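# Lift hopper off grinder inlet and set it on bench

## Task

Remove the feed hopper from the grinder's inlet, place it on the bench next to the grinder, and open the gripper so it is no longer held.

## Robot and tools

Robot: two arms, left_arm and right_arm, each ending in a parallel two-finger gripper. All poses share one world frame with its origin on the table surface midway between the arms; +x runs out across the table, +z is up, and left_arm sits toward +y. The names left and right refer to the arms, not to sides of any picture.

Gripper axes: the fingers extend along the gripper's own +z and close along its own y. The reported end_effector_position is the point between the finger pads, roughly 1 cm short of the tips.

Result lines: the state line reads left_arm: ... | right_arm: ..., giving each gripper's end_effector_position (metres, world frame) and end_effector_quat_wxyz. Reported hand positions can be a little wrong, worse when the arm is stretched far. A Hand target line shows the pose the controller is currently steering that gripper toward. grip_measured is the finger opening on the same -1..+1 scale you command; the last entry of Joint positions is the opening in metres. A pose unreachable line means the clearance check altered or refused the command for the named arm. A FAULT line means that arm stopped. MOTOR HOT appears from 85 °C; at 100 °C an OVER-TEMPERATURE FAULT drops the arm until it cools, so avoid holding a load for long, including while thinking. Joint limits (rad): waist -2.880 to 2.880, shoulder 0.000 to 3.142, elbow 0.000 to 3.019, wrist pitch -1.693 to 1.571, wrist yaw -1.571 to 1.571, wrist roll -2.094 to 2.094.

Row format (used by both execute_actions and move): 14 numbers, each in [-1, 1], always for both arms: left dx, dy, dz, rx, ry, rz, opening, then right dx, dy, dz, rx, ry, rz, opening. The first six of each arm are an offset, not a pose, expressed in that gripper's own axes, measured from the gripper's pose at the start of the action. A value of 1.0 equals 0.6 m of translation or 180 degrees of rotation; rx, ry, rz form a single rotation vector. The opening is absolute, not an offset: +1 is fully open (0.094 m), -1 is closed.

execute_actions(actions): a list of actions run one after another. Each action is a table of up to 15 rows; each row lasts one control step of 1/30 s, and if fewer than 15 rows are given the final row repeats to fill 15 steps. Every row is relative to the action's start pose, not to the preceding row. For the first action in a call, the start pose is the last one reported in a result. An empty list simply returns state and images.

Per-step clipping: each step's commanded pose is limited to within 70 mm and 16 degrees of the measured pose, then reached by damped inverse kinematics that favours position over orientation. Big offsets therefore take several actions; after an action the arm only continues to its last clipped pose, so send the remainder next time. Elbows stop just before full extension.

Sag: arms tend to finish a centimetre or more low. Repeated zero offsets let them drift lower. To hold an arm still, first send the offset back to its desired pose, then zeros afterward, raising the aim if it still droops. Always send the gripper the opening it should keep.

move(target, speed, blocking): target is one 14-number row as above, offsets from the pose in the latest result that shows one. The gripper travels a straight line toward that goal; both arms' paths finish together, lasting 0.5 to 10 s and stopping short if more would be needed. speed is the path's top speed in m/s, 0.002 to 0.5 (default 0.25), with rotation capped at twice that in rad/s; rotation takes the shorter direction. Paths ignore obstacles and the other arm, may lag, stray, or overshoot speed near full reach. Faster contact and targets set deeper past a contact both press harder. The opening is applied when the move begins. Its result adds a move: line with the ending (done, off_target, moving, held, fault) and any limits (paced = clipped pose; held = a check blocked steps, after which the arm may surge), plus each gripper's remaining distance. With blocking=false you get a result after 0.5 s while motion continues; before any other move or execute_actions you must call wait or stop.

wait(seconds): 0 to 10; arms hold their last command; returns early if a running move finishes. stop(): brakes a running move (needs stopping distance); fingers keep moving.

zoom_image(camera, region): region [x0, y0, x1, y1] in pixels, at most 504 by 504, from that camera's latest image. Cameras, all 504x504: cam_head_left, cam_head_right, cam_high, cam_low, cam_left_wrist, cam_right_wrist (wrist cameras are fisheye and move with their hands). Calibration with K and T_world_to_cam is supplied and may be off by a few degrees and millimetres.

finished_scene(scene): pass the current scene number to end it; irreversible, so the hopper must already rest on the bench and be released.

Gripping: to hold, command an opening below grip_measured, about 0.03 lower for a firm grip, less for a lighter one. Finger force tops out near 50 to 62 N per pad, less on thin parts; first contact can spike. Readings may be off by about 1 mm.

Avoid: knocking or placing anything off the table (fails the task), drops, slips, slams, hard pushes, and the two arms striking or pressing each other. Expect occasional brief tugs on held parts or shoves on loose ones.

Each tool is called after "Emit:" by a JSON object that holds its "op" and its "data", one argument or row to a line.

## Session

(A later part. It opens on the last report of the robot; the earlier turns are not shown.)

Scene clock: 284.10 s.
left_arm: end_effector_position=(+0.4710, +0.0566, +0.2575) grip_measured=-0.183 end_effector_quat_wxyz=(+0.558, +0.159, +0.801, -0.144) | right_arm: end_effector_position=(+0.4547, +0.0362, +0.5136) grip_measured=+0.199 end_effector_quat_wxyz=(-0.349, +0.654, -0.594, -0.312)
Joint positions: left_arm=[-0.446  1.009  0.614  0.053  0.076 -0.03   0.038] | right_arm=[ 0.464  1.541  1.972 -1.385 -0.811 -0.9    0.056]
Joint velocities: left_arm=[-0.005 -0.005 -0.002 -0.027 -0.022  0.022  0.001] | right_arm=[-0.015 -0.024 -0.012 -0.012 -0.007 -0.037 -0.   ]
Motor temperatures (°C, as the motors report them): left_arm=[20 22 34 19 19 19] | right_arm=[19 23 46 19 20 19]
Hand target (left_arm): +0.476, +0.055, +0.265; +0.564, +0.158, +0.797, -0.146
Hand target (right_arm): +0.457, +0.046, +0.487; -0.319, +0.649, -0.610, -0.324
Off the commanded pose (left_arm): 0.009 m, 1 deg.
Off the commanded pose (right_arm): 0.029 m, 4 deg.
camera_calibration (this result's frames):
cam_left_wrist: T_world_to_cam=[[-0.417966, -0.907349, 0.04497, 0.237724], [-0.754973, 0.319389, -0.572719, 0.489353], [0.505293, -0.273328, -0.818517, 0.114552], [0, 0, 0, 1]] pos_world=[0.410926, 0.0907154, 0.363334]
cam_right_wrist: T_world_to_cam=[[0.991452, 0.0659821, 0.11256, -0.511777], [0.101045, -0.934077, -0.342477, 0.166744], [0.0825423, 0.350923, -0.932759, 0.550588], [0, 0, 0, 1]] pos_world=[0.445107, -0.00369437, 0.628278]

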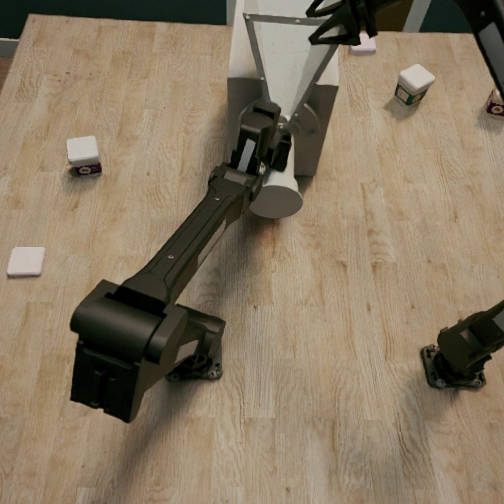

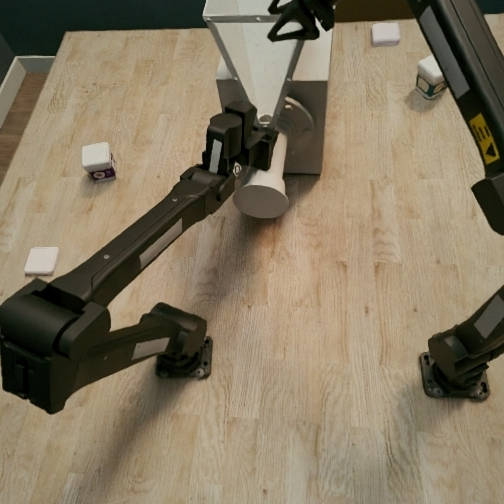

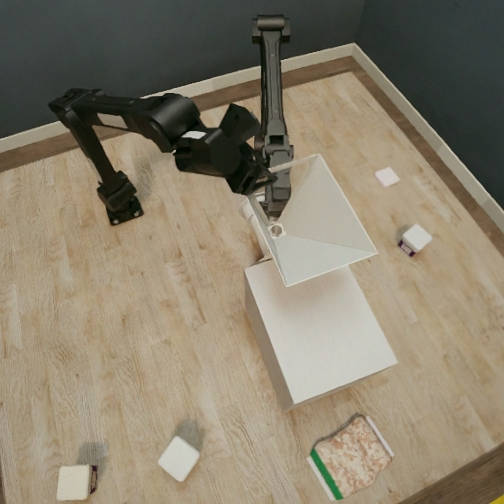

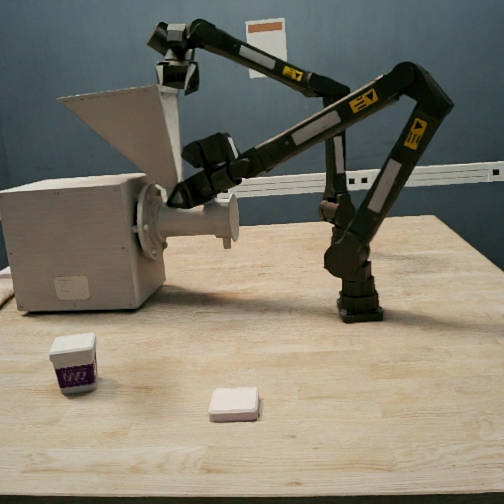

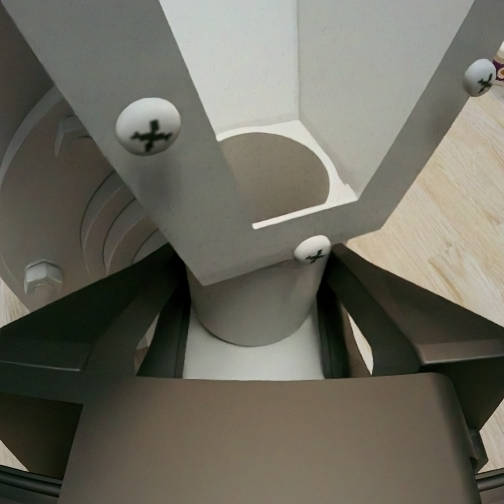

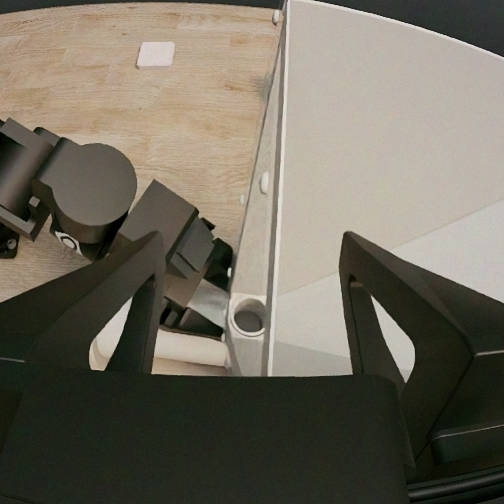

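Emit:
{"op": "execute_actions", "data": {
  "actions": [
    [[-0.015,0,0.004,0,-0.005,0,-0.2, 0.0,-0.006,0.0,0,0.08,0,0.2]],
    [[-0.015,0,0.004,0,-0.005,0,-0.2, 0.02,0,0.04,0,0.02,0,0.2]]
  ]
}}

Scene clock: 295.33 s.
left_arm: end_effector_position=(+0.4710, +0.0564, +0.2575) grip_measured=-0.184 end_effector_quat_wxyz=(+0.558, +0.159, +0.801, -0.145) | right_arm: end_effector_position=(+0.4542, +0.0373, +0.4911) grip_measured=+0.199 end_effector_quat_wxyz=(-0.255, +0.692, -0.642, -0.209)
Joint positions: left_arm=[-0.446  1.009  0.614  0.053  0.077 -0.032  0.038] | right_arm=[ 0.537  1.648  2.169 -1.654 -0.527 -0.958  0.056]
Joint velocities: left_arm=[ 0.005 -0.005  0.002 -0.032 -0.022  0.051  0.001] | right_arm=[-0.005  0.005  0.002 -0.007 -0.037  0.022 -0.001]
Motor temperatures (°C, as the motors report them): left_arm=[20 22 34 19 19 19] | right_arm=[19 23 45 19 20 19]
Hand target (left_arm): +0.476, +0.055, +0.265; +0.564, +0.157, +0.797, -0.147
Hand target (right_arm): +0.457, +0.041, +0.475; -0.238, +0.691, -0.649, -0.212
Off the commanded pose (left_arm): 0.009 m, 1 deg.
Off the commanded pose (right_arm): 0.017 m, 2 deg.
camera_calibration (this result's frames):
cam_left_wrist: T_world_to_cam=[[-0.418121, -0.907192, 0.0466616, 0.237222], [-0.755317, 0.318667, -0.572666, 0.48954], [0.504649, -0.274688, -0.818459, 0.114916], [0, 0, 0, 1]] pos_world=[0.410953, 0.0907716, 0.363328]
cam_right_wrist: T_world_to_cam=[[0.992029, 0.0684366, 0.105803, -0.505848], [0.0736155, -0.996233, -0.0458399, 0.0291998], [0.102267, 0.0532633, -0.99333, 0.561125], [0, 0, 0, 1]] pos_world=[0.442282, 0.0338209, 0.612241]

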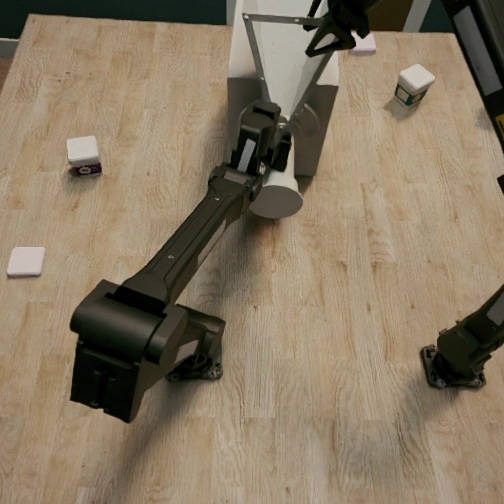

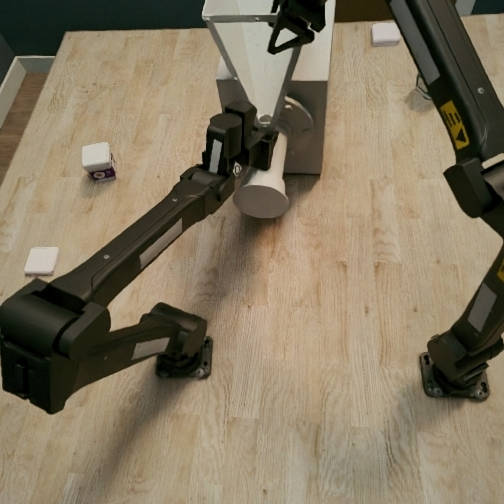

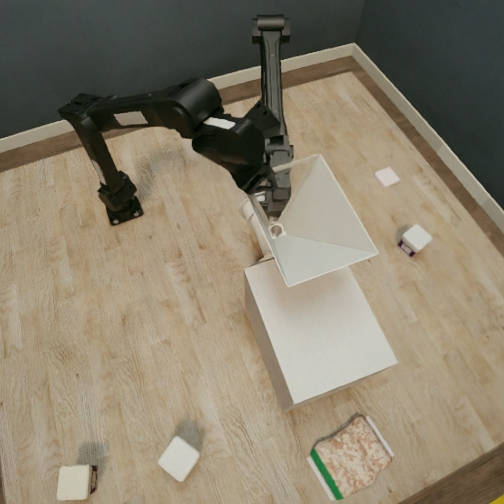

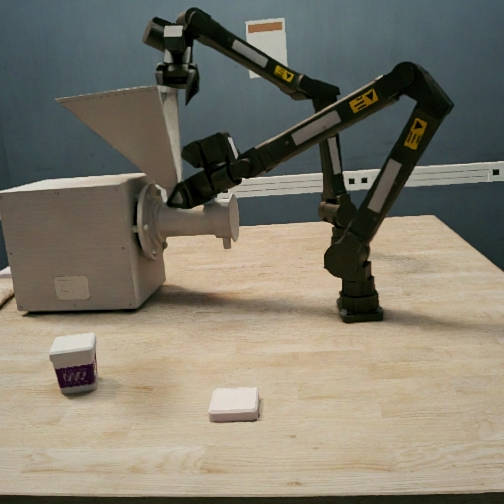

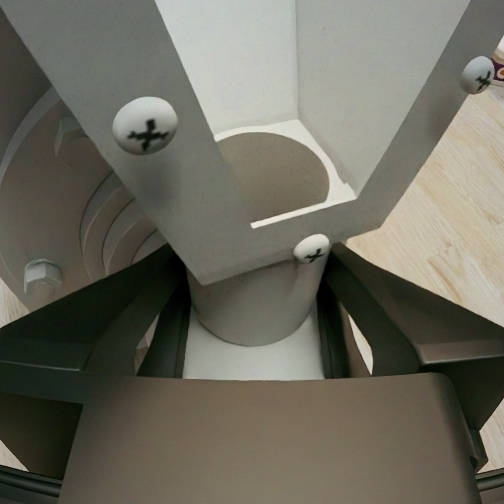

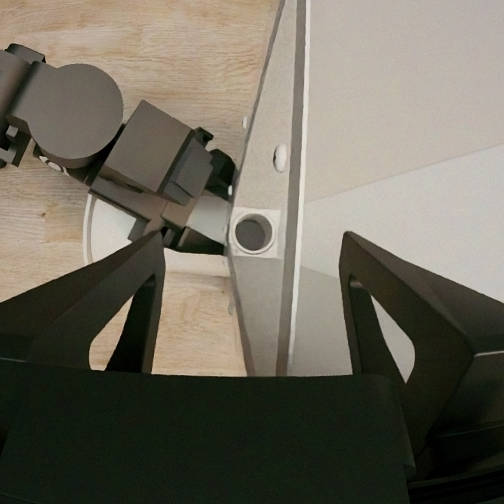

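Emit:
{"op": "execute_actions", "data": {
  "actions": []
}}

Scene clock: 315.93 s.
left_arm: end_effector_position=(+0.4710, +0.0564, +0.2575) grip_measured=-0.184 end_effector_quat_wxyz=(+0.558, +0.159, +0.801, -0.145) | right_arm: end_effector_position=(+0.4542, +0.0373, +0.4911) grip_measured=+0.199 end_effector_quat_wxyz=(-0.255, +0.692, -0.642, -0.209)
Joint positions: left_arm=[-0.446  1.009  0.614  0.053  0.077 -0.032  0.038] | right_arm=[ 0.537  1.648  2.169 -1.654 -0.527 -0.958  0.056]
Joint velocities: left_arm=[-0.015 -0.015 -0.012 -0.022  0.007 -0.007  0.   ] | right_arm=[-0.015 -0.015 -0.012 -0.002 -0.007  0.022 -0.001]
Motor temperatures (°C, as the motors report them): left_arm=[20 22 34 19 19 19] | right_arm=[19 23 44 19 19 19]
Hand target (left_arm): +0.476, +0.055, +0.265; +0.564, +0.157, +0.797, -0.147
Hand target (right_arm): +0.457, +0.041, +0.475; -0.238, +0.691, -0.649, -0.212
Off the commanded pose (left_arm): 0.009 m, 1 deg.
Off the commanded pose (right_arm): 0.017 m, 2 deg.
camera_calibration (this result's frames):
cam_left_wrist: T_world_to_cam=[[-0.418121, -0.907192, 0.0466616, 0.237222], [-0.755317, 0.318667, -0.572666, 0.48954], [0.504649, -0.274688, -0.818459, 0.114916], [0, 0, 0, 1]] pos_world=[0.410953, 0.0907716, 0.363328]
cam_right_wrist: T_world_to_cam=[[0.992029, 0.0684366, 0.105803, -0.505848], [0.0736155, -0.996233, -0.0458399, 0.0291998], [0.102267, 0.0532633, -0.99333, 0.561125], [0, 0, 0, 1]] pos_world=[0.442282, 0.0338209, 0.612241]

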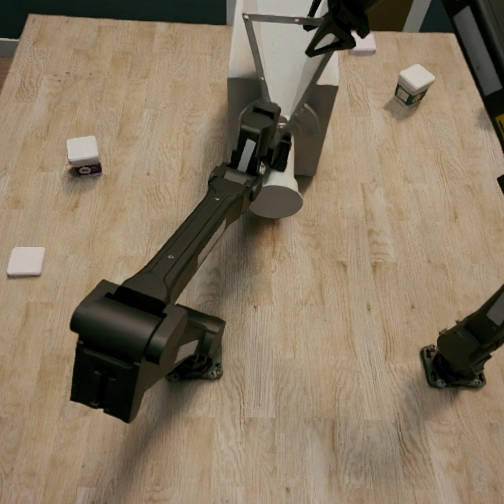

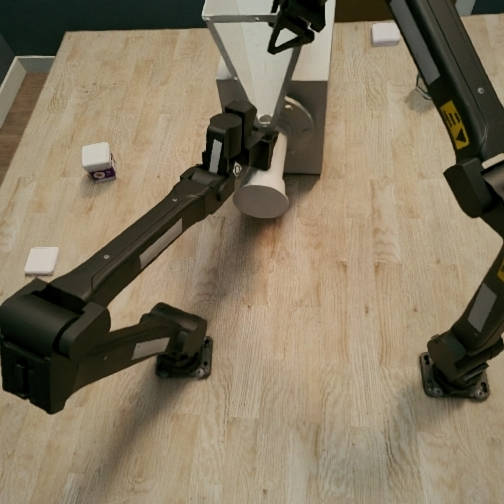

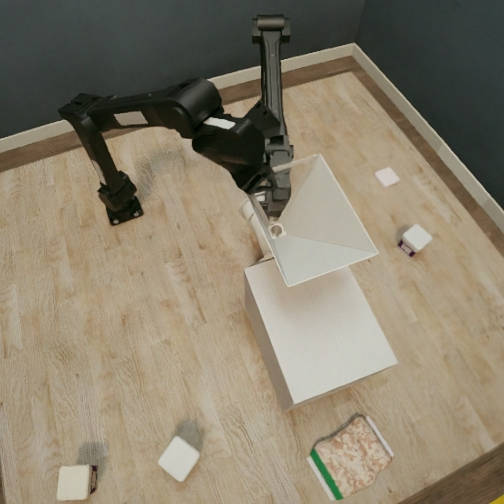

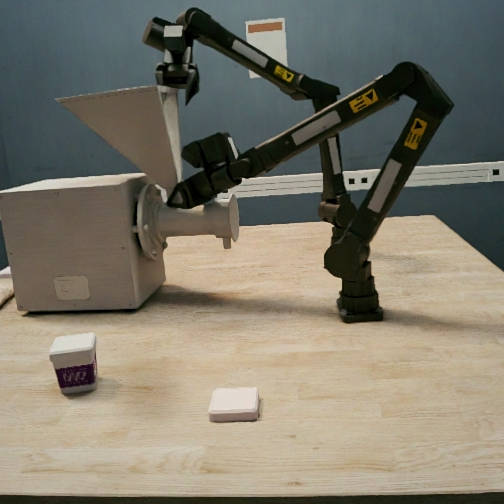

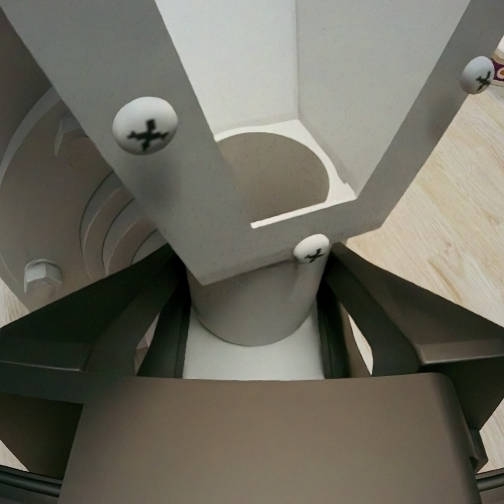

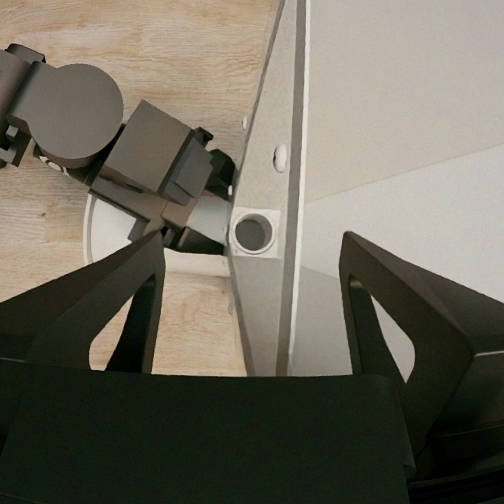

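Emit:
{"op": "execute_actions", "data": {
  "actions": [
    [[-0.015,0,0.004,0,-0.005,0,-0.2, 0,-0.018,0,0,0,0,0.2]],
    [[-0.015,0,0.004,0,-0.005,0,-0.2, 0,0,0,0,0,0,-0.5]],
    [[-0.015,0,0.004,0,-0.005,0,-0.2, 0,0,0,0,0,0,-1]]
  ]
}}

Scene clock: 332.90 s.
left_arm: end_effector_position=(+0.4710, +0.0565, +0.2575) grip_measured=-0.184 end_effector_quat_wxyz=(+0.559, +0.161, +0.801, -0.143) | right_arm: end_effector_position=(+0.4516, +0.0367, +0.4929) grip_measured=-0.891 end_effector_quat_wxyz=(-0.250, +0.684, -0.650, -0.217)
Joint positions: left_arm=[-0.446  1.009  0.614  0.053  0.076 -0.025  0.038] | right_arm=[ 0.536  1.648  2.173 -1.664 -0.537 -0.934  0.005]
Joint velocities: left_arm=[-0.005 -0.005 -0.002 -0.027 -0.066 -0.081  0.001] | right_arm=[-0.005 -0.005  0.002 -0.002 -0.022 -0.007  0.   ]
Motor temperatures (°C, as the motors report them): left_arm=[20 22 34 19 19 19] | right_arm=[19 23 44 19 19 19]
Hand target (left_arm): +0.476, +0.055, +0.265; +0.564, +0.158, +0.797, -0.147
Hand target (right_arm): +0.454, +0.038, +0.493; -0.257, +0.696, -0.637, -0.210
Off the commanded pose (left_arm): 0.009 m, 1 deg.
Off the commanded pose (right_arm): 0.003 m, 2 deg.
camera_calibration (this result's frames):
cam_left_wrist: T_world_to_cam=[[-0.420004, -0.906637, 0.0400706, 0.239841], [-0.753056, 0.323536, -0.572914, 0.488265], [0.506461, -0.270802, -0.818635, 0.113889], [0, 0, 0, 1]] pos_world=[0.410745, 0.0903184, 0.363357]
cam_right_wrist: T_world_to_cam=[[0.99533, 0.0521106, 0.0812524, -0.492263], [0.0565295, -0.99699, -0.0530664, 0.040227], [0.0782425, 0.0574118, -0.99528, 0.574894], [0, 0, 0, 1]] pos_world=[0.44271, 0.0327523, 0.614313]

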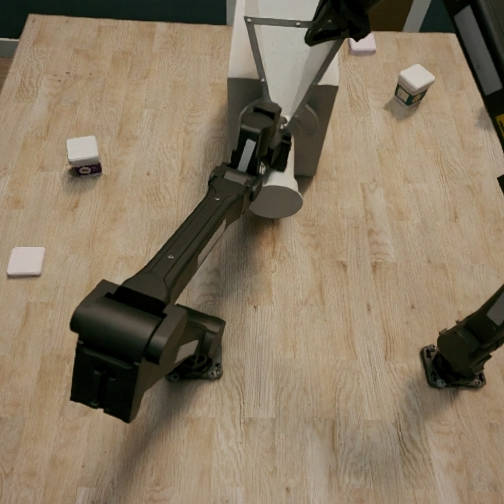

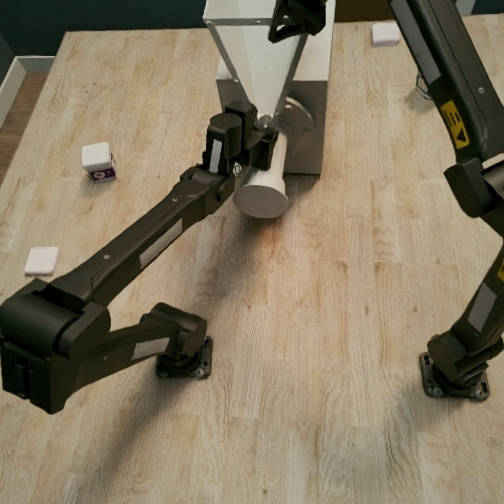

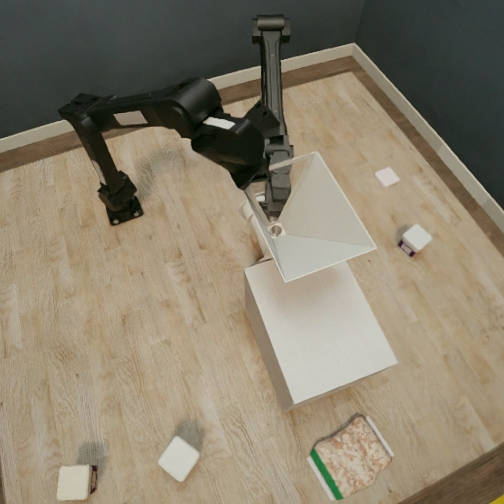

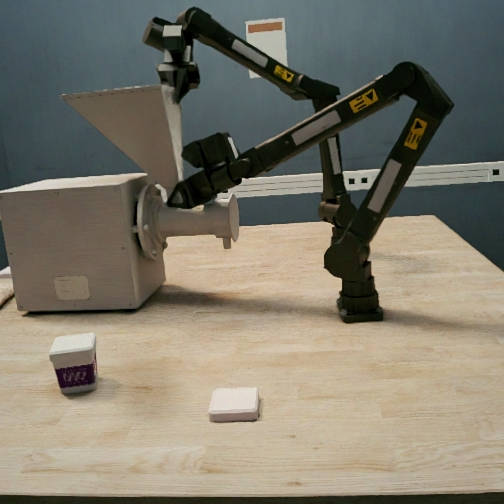

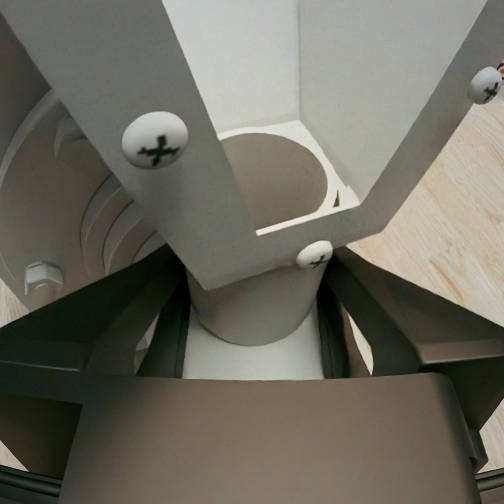

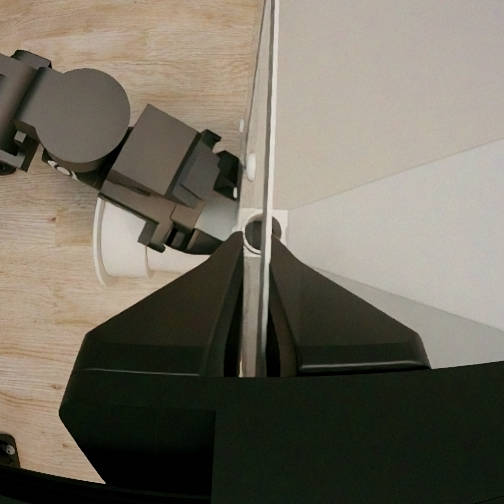

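Emit:
{"op": "execute_actions", "data": {
  "actions": [
    [[-0.055,-0.003,-0.0195,0,-0.05,0,-0.2, -0.054,0.028,-0.066,0,0,0,-1]],
    [[-0.055,-0.003,-0.0195,0,-0.05,0,-0.2, -0.054,0.028,-0.066,0,0,0,-1]]
  ]
}}

Scene clock: 343.47 s.
left_arm: end_effector_position=(+0.4703, +0.0572, +0.2688) grip_measured=-0.184 end_effector_quat_wxyz=(+0.612, +0.158, +0.760, -0.149) | right_arm: end_effector_position=(+0.4450, +0.0372, +0.5031) grip_measured=-0.937 end_effector_quat_wxyz=(+0.236, -0.644, +0.693, +0.223)
Joint positions: left_arm=[-0.446  1.007  0.554  0.245  0.074 -0.018  0.038] | right_arm=[ 0.55   1.649  2.21  -1.693 -0.512 -0.8    0.003]
Joint velocities: left_arm=[ 0.005  0.005 -0.012 -0.007  0.007 -0.051 -0.001] | right_arm=[-0.005 -0.015 -0.012  0.002  0.037 -0.007  0.   ]
Motor temperatures (°C, as the motors report them): left_arm=[20 22 34 19 19 19] | right_arm=[19 24 44 19 19 19]
Hand target (left_arm): +0.468, +0.057, +0.298; +0.646, +0.149, +0.731, -0.159
Hand target (right_arm): +0.425, +0.037, +0.547; -0.274, +0.649, -0.674, -0.222
Off the commanded pose (left_arm): 0.030 m, 5 deg.
Off the commanded pose (right_arm): 0.050 m, 3 deg.
joint sent to its limit (right arm) — the command would take joint 4 (wrist pitch) past its lower limit, so that joint was sent only as far as its limit.
camera_calibration (this result's frames):
cam_left_wrist: T_world_to_cam=[[-0.4238, -0.905442, 0.0238202, 0.245808], [-0.672801, 0.297085, -0.677554, 0.485906], [0.60641, -0.303174, -0.735087, 0.0560408], [0, 0, 0, 1]] pos_world=[0.397108, 0.0951996, 0.364567]
cam_right_wrist: T_world_to_cam=[[0.998692, -0.0484697, 0.0162861, -0.451543], [-0.0477297, -0.99793, -0.0431095, 0.0829924], [0.0183419, 0.0422757, -0.998938, 0.61459], [0, 0, 0, 1]] pos_world=[0.443641, 0.0349522, 0.624869]

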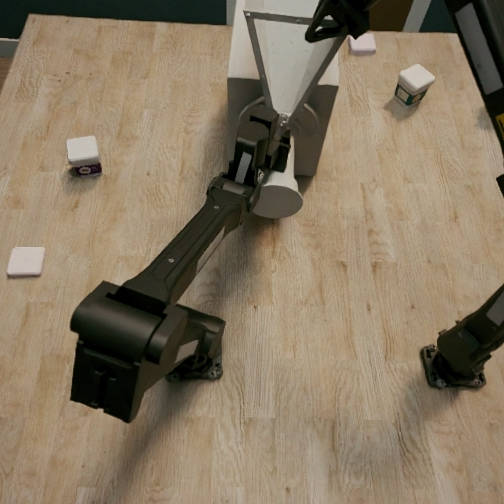

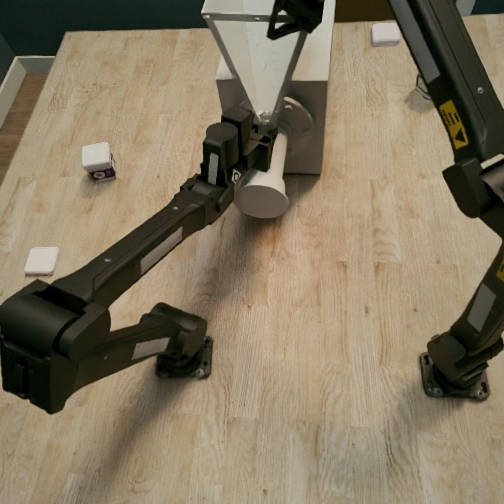

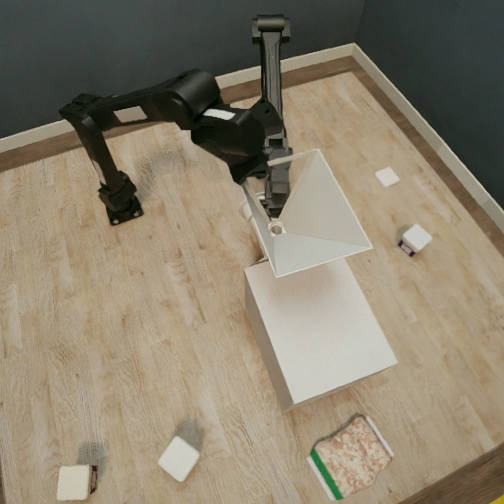

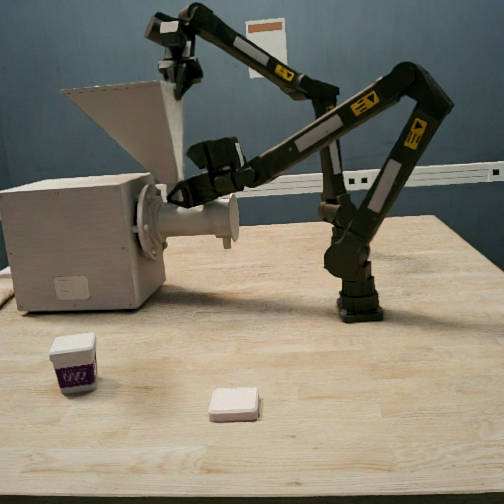

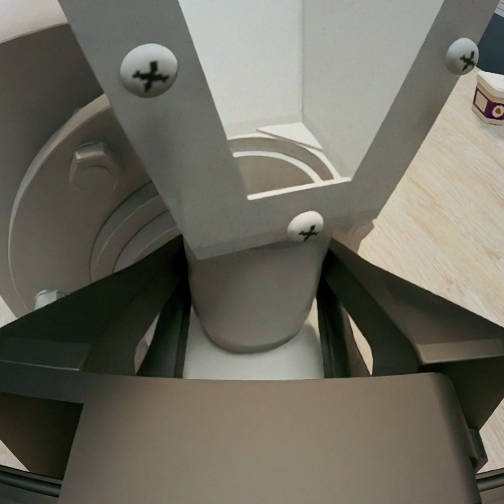

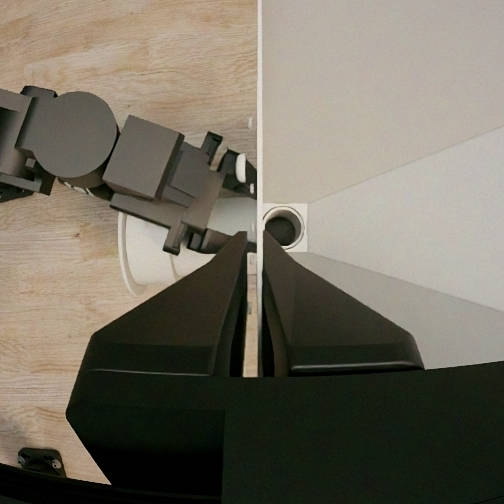

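Emit:
{"op": "execute_actions", "data": {
  "actions": [
    [[-0.065,-0.002,-0.0137,0,-0.04,0,-0.2, -0.051,0.0087,-0.066,0,0,0,-1]],
    [[-0.065,-0.002,-0.0137,0,-0.03,0,-0.2, -0.051,0.0087,-0.066,0,0,0,-1]]
  ]
}}

Scene clock: 357.70 s.
left_arm: end_effector_position=(+0.4700, +0.0569, +0.2718) grip_measured=-0.185 end_effector_quat_wxyz=(+0.622, +0.161, +0.752, -0.149) | right_arm: end_effector_position=(+0.4515, +0.0391, +0.5064) grip_measured=-0.938 end_effector_quat_wxyz=(+0.231, -0.619, +0.716, +0.224)
Joint positions: left_arm=[-0.446  1.007  0.545  0.279  0.076 -0.011  0.038] | right_arm=[ 0.55   1.672  2.251 -1.705 -0.499 -0.73   0.003]
Joint velocities: left_arm=[-0.015 -0.005  0.012  0.002  0.037 -0.037 -0.001] | right_arm=[-0.005 -0.005 -0.002 -0.012  0.022 -0.051  0.001]
Motor temperatures (°C, as the motors report them): left_arm=[20 22 33 20 19 19] | right_arm=[19 24 47 19 20 19]
Hand target (left_arm): +0.468, +0.057, +0.311; +0.656, +0.152, +0.722, -0.158
Hand target (right_arm): +0.441, +0.036, +0.553; +0.278, -0.616, +0.702, +0.225
Off the commanded pose (left_arm): 0.040 m, 5 deg.
Off the commanded pose (right_arm): 0.050 m, 2 deg.
joint sent to its limit (right arm) — the command would take joint 4 (wrist pitch) past its lower limit, so that joint was sent only as far as its limit.
camera_calibration (this result's frames):
cam_left_wrist: T_world_to_cam=[[-0.42721, -0.904016, 0.015699, 0.249127], [-0.654067, 0.297011, -0.695687, 0.48396], [0.62425, -0.307473, -0.718173, 0.0456237], [0, 0, 0, 1]] pos_world=[0.394491, 0.0955013, 0.36554]
cam_right_wrist: T_world_to_cam=[[0.99398, -0.10871, -0.0136022, -0.438437], [-0.109155, -0.9933, -0.0379556, 0.110364], [-0.00938488, 0.0392118, -0.999187, 0.630388], [0, 0, 0, 1]] pos_world=[0.45376, 0.0372436, 0.628101]

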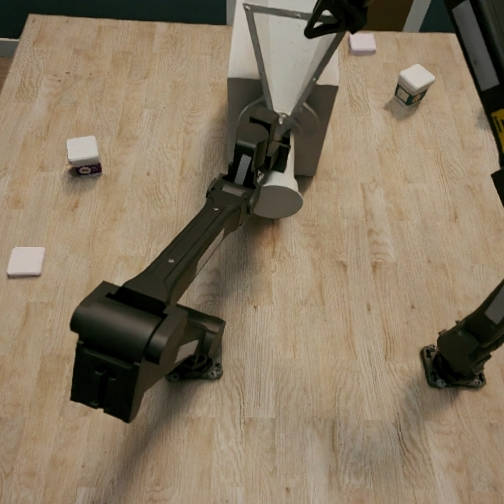

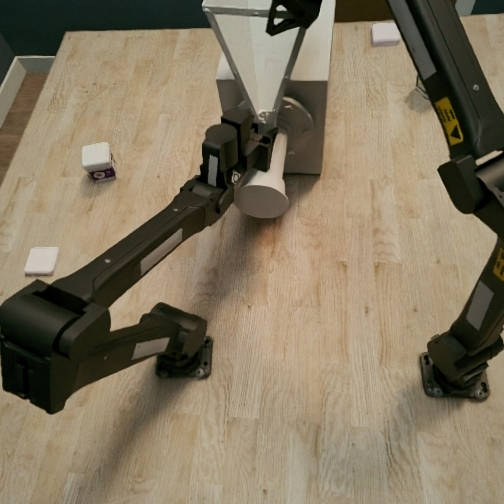

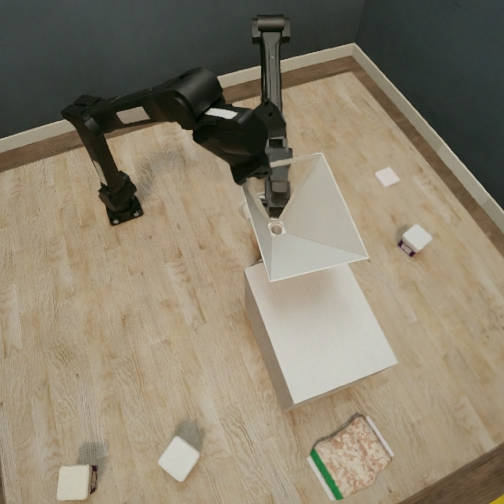

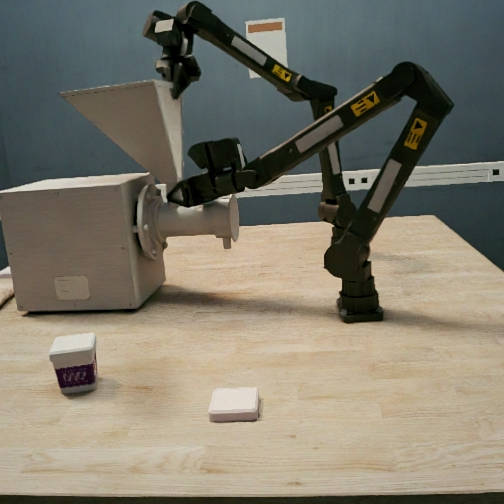

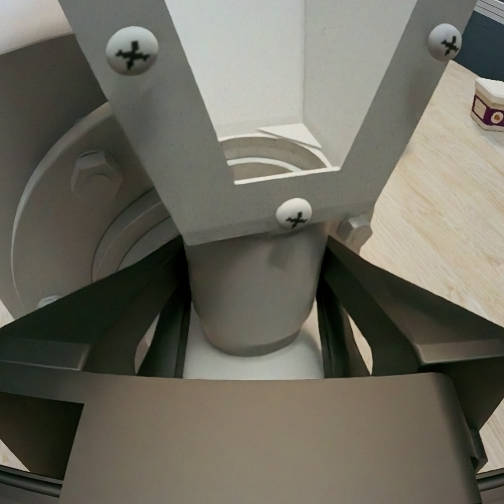

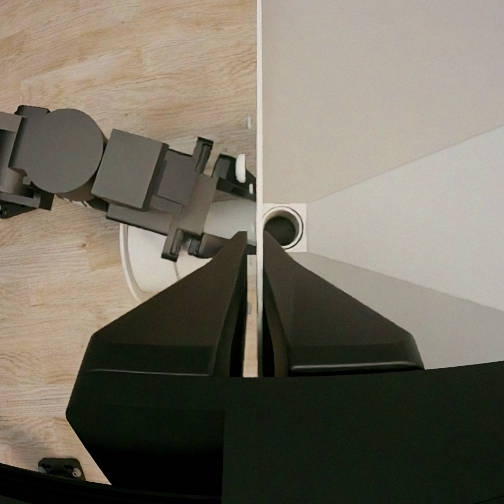

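Emit:
{"op": "execute_actions", "data": {
  "actions": [
    [[-0.066,-0.002,-0.012,0,-0.08,0,-0.2, -0.056,0.003,-0.073,0,-0.02,0,-1]],
    [[-0.066,-0.002,-0.012,0,-0.08,0,-0.2, -0.056,0.003,-0.073,0,-0.02,0,-1]]
  ]
}}

Scene clock: 377.97 s.
left_arm: end_effector_position=(+0.4642, +0.0594, +0.2963) grip_measured=-0.186 end_effector_quat_wxyz=(+0.721, +0.128, +0.653, -0.193) | right_arm: end_effector_position=(+0.4549, +0.0371, +0.5135) grip_measured=-0.939 end_effector_quat_wxyz=(+0.236, -0.605, +0.724, +0.232)
Joint positions: left_arm=[-0.439  1.083  0.441  0.757  0.093 -0.079  0.038] | right_arm=[ 0.54   1.676  2.271 -1.705 -0.512 -0.699  0.003]
Joint velocities: left_arm=[-0.015 -0.005  0.007  0.007  0.007 -0.007 -0.001] | right_arm=[-0.005  0.005  0.002  0.007  0.022 -0.095 -0.   ]
Motor temperatures (°C, as the motors report them): left_arm=[20 22 34 20 19 19] | right_arm=[19 24 50 19 20 19]
Hand target (left_arm): +0.463, +0.060, +0.323; +0.753, +0.122, +0.618, -0.191
Hand target (right_arm): +0.450, +0.033, +0.565; +0.286, -0.590, +0.712, +0.250
Off the commanded pose (left_arm): 0.027 m, 6 deg.
Off the commanded pose (right_arm): 0.055 m, 4 deg.
joint sent to its limit (right arm) — the command would take joint 4 (wrist pitch) past its lower limit, so that joint was sent only as far as its limit.
camera_calibration (this result's frames):
cam_left_wrist: T_world_to_cam=[[-0.443918, -0.894118, 0.0590735, 0.242773], [-0.455158, 0.168211, -0.874378, 0.464667], [0.77186, -0.41504, -0.481637, -0.0646105], [0, 0, 0, 1]] pos_world=[0.369139, 0.11209, 0.360834]
cam_right_wrist: T_world_to_cam=[[0.990101, -0.137546, -0.0279516, -0.431764], [-0.138935, -0.988715, -0.0560386, 0.13166], [-0.0199283, 0.0593673, -0.998037, 0.641084], [0, 0, 0, 1]] pos_world=[0.458558, 0.0327271, 0.635136]

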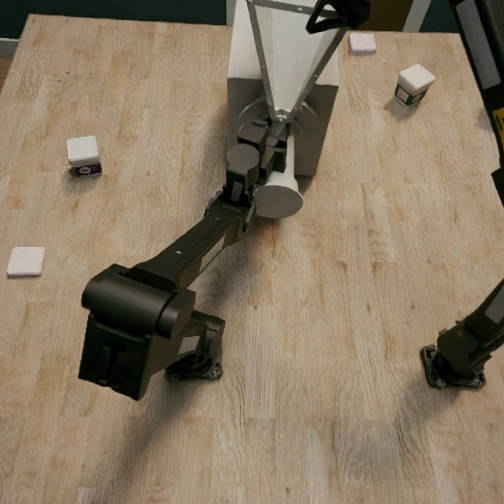

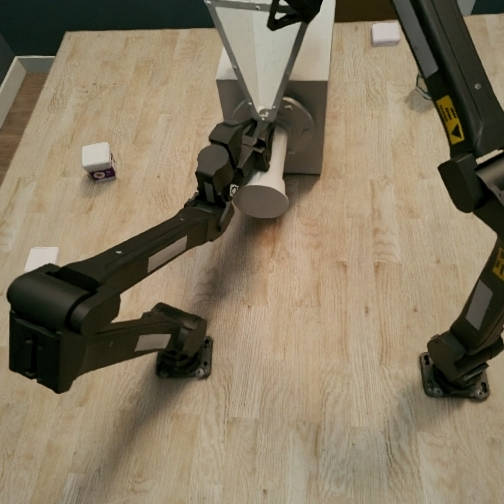

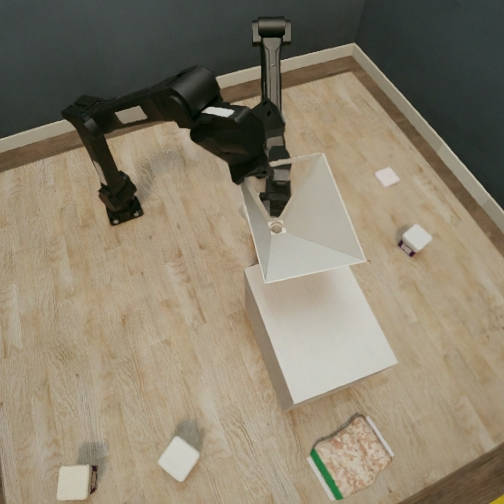

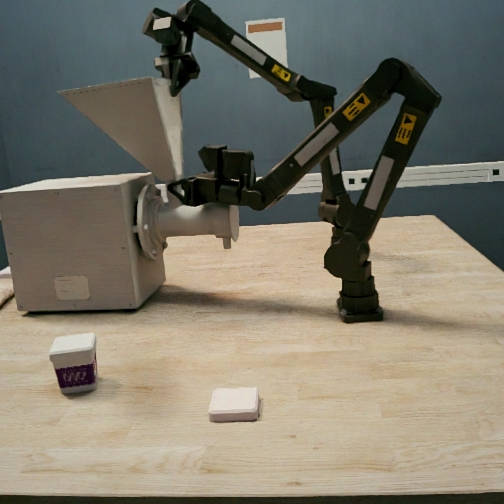

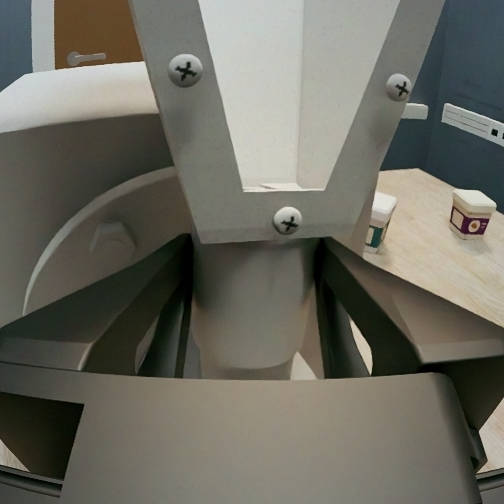

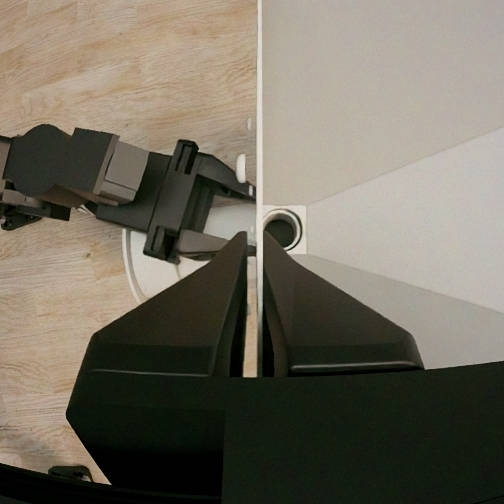

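Emit:
{"op": "execute_actions", "data": {
  "actions": [
    [[-0.066,-0.004,0.008,0,-0.06,0,-0.2, -0.058,0.003,-0.075,0,-0.02,0,-1]],
    [[-0.066,-0.004,0.008,0,-0.05,0,-0.2, -0.058,0.003,-0.075,0,-0.02,0,-1]]
  ]
}}

Scene clock: 391.80 s.
left_arm: end_effector_position=(+0.4631, +0.0602, +0.2996) grip_measured=-0.186 end_effector_quat_wxyz=(+0.733, +0.112, +0.634, -0.217) | right_arm: end_effector_position=(+0.4566, +0.0382, +0.5142) grip_measured=-0.939 end_effector_quat_wxyz=(+0.237, -0.603, +0.725, +0.232)
Joint positions: left_arm=[-0.434  1.114  0.426  0.86   0.105 -0.131  0.038] | right_arm=[ 0.54   1.682  2.28  -1.705 -0.512 -0.694  0.003]
Joint velocities: left_arm=[-0.024 -0.015 -0.007 -0.002 -0.007 -0.022  0.   ] | right_arm=[-0.005 -0.005 -0.012  0.007 -0.11  -0.022  0.001]
Motor temperatures (°C, as the motors report them): left_arm=[20 22 33 20 20 19] | right_arm=[19 24 53 19 23 19]
Hand target (left_arm): +0.460, +0.062, +0.338; +0.778, +0.100, +0.579, -0.220
Hand target (right_arm): +0.452, +0.033, +0.567; +0.288, -0.588, +0.713, +0.251
Off the commanded pose (left_arm): 0.040 m, 9 deg.
Off the commanded pose (right_arm): 0.057 m, 4 deg.
joint sent to its limit (right arm) — the command would take joint 4 (wrist pitch) past its lower limit, so that joint was sent only as far as its limit.
camera_calibration (this result's frames):
cam_left_wrist: T_world_to_cam=[[-0.458617, -0.882718, 0.102371, 0.235989], [-0.426013, 0.117298, -0.897081, 0.463321], [0.779861, -0.455028, -0.429844, -0.0786548], [0, 0, 0, 1]] pos_world=[0.366949, 0.118175, 0.357668]
cam_right_wrist: T_world_to_cam=[[0.989547, -0.14132, -0.0287388, -0.432406], [-0.142789, -0.988058, -0.0579039, 0.135648], [-0.0202126, 0.0614022, -0.997908, 0.641729], [0, 0, 0, 1]] pos_world=[0.460226, 0.0335169, 0.635814]

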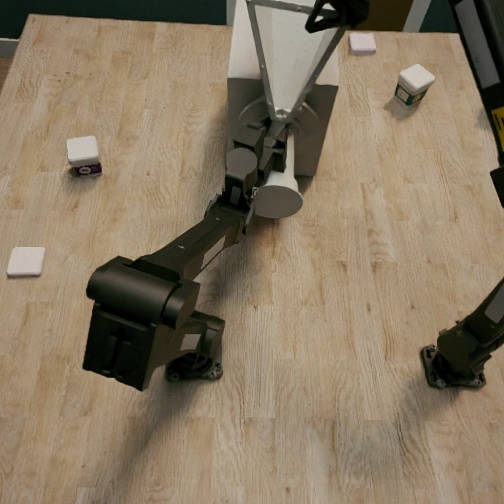

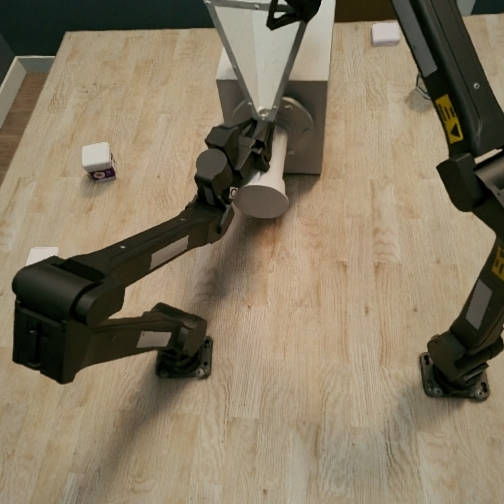

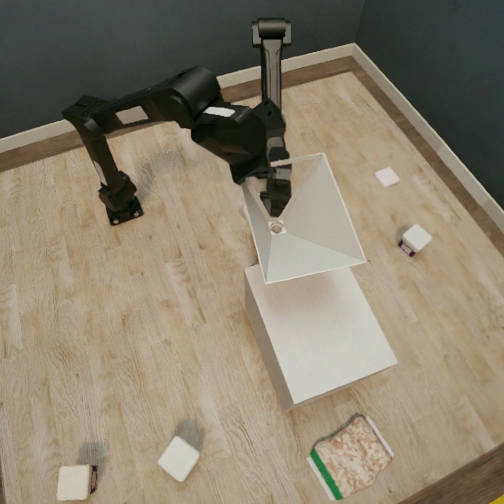

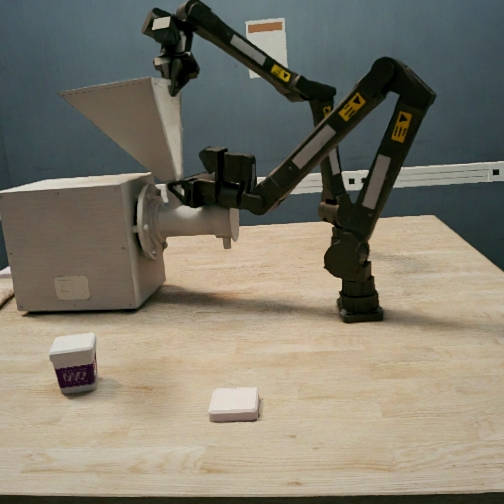

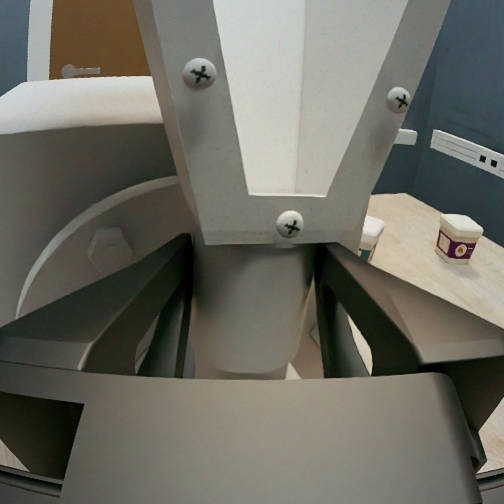

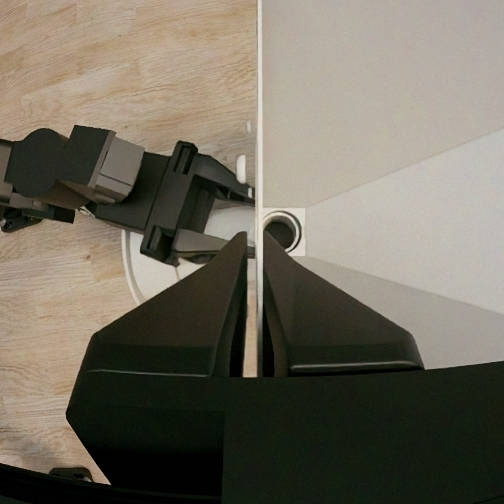

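Emit:
{"op": "zoom_image", "data": {
  "camera": "cam_low",
  "region": [40, 60, 280, 260]
}}

Emit:
{"op": "zoom_image", "data": {
  "camera": "cam_right_wrist",
  "region": [200, 160, 360, 300]
}}

Region (40, 60, 280, 260) of cam_low's 504x504 image, scaled by 2.100, with more detail than that image has.

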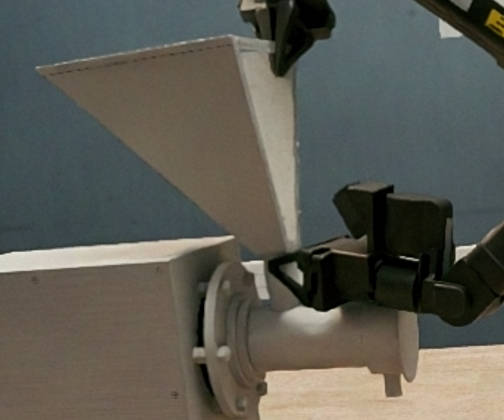

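Region (200, 160, 360, 300) of cam_right_wrist's 504x504 image, scaled by 3.150, with more detail than that image has; it fills the top 441 rows of this view, and the rest is white.

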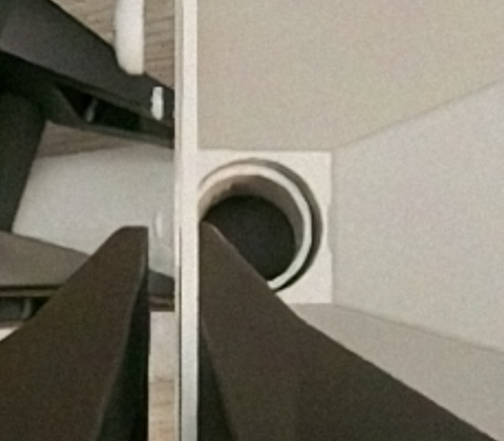

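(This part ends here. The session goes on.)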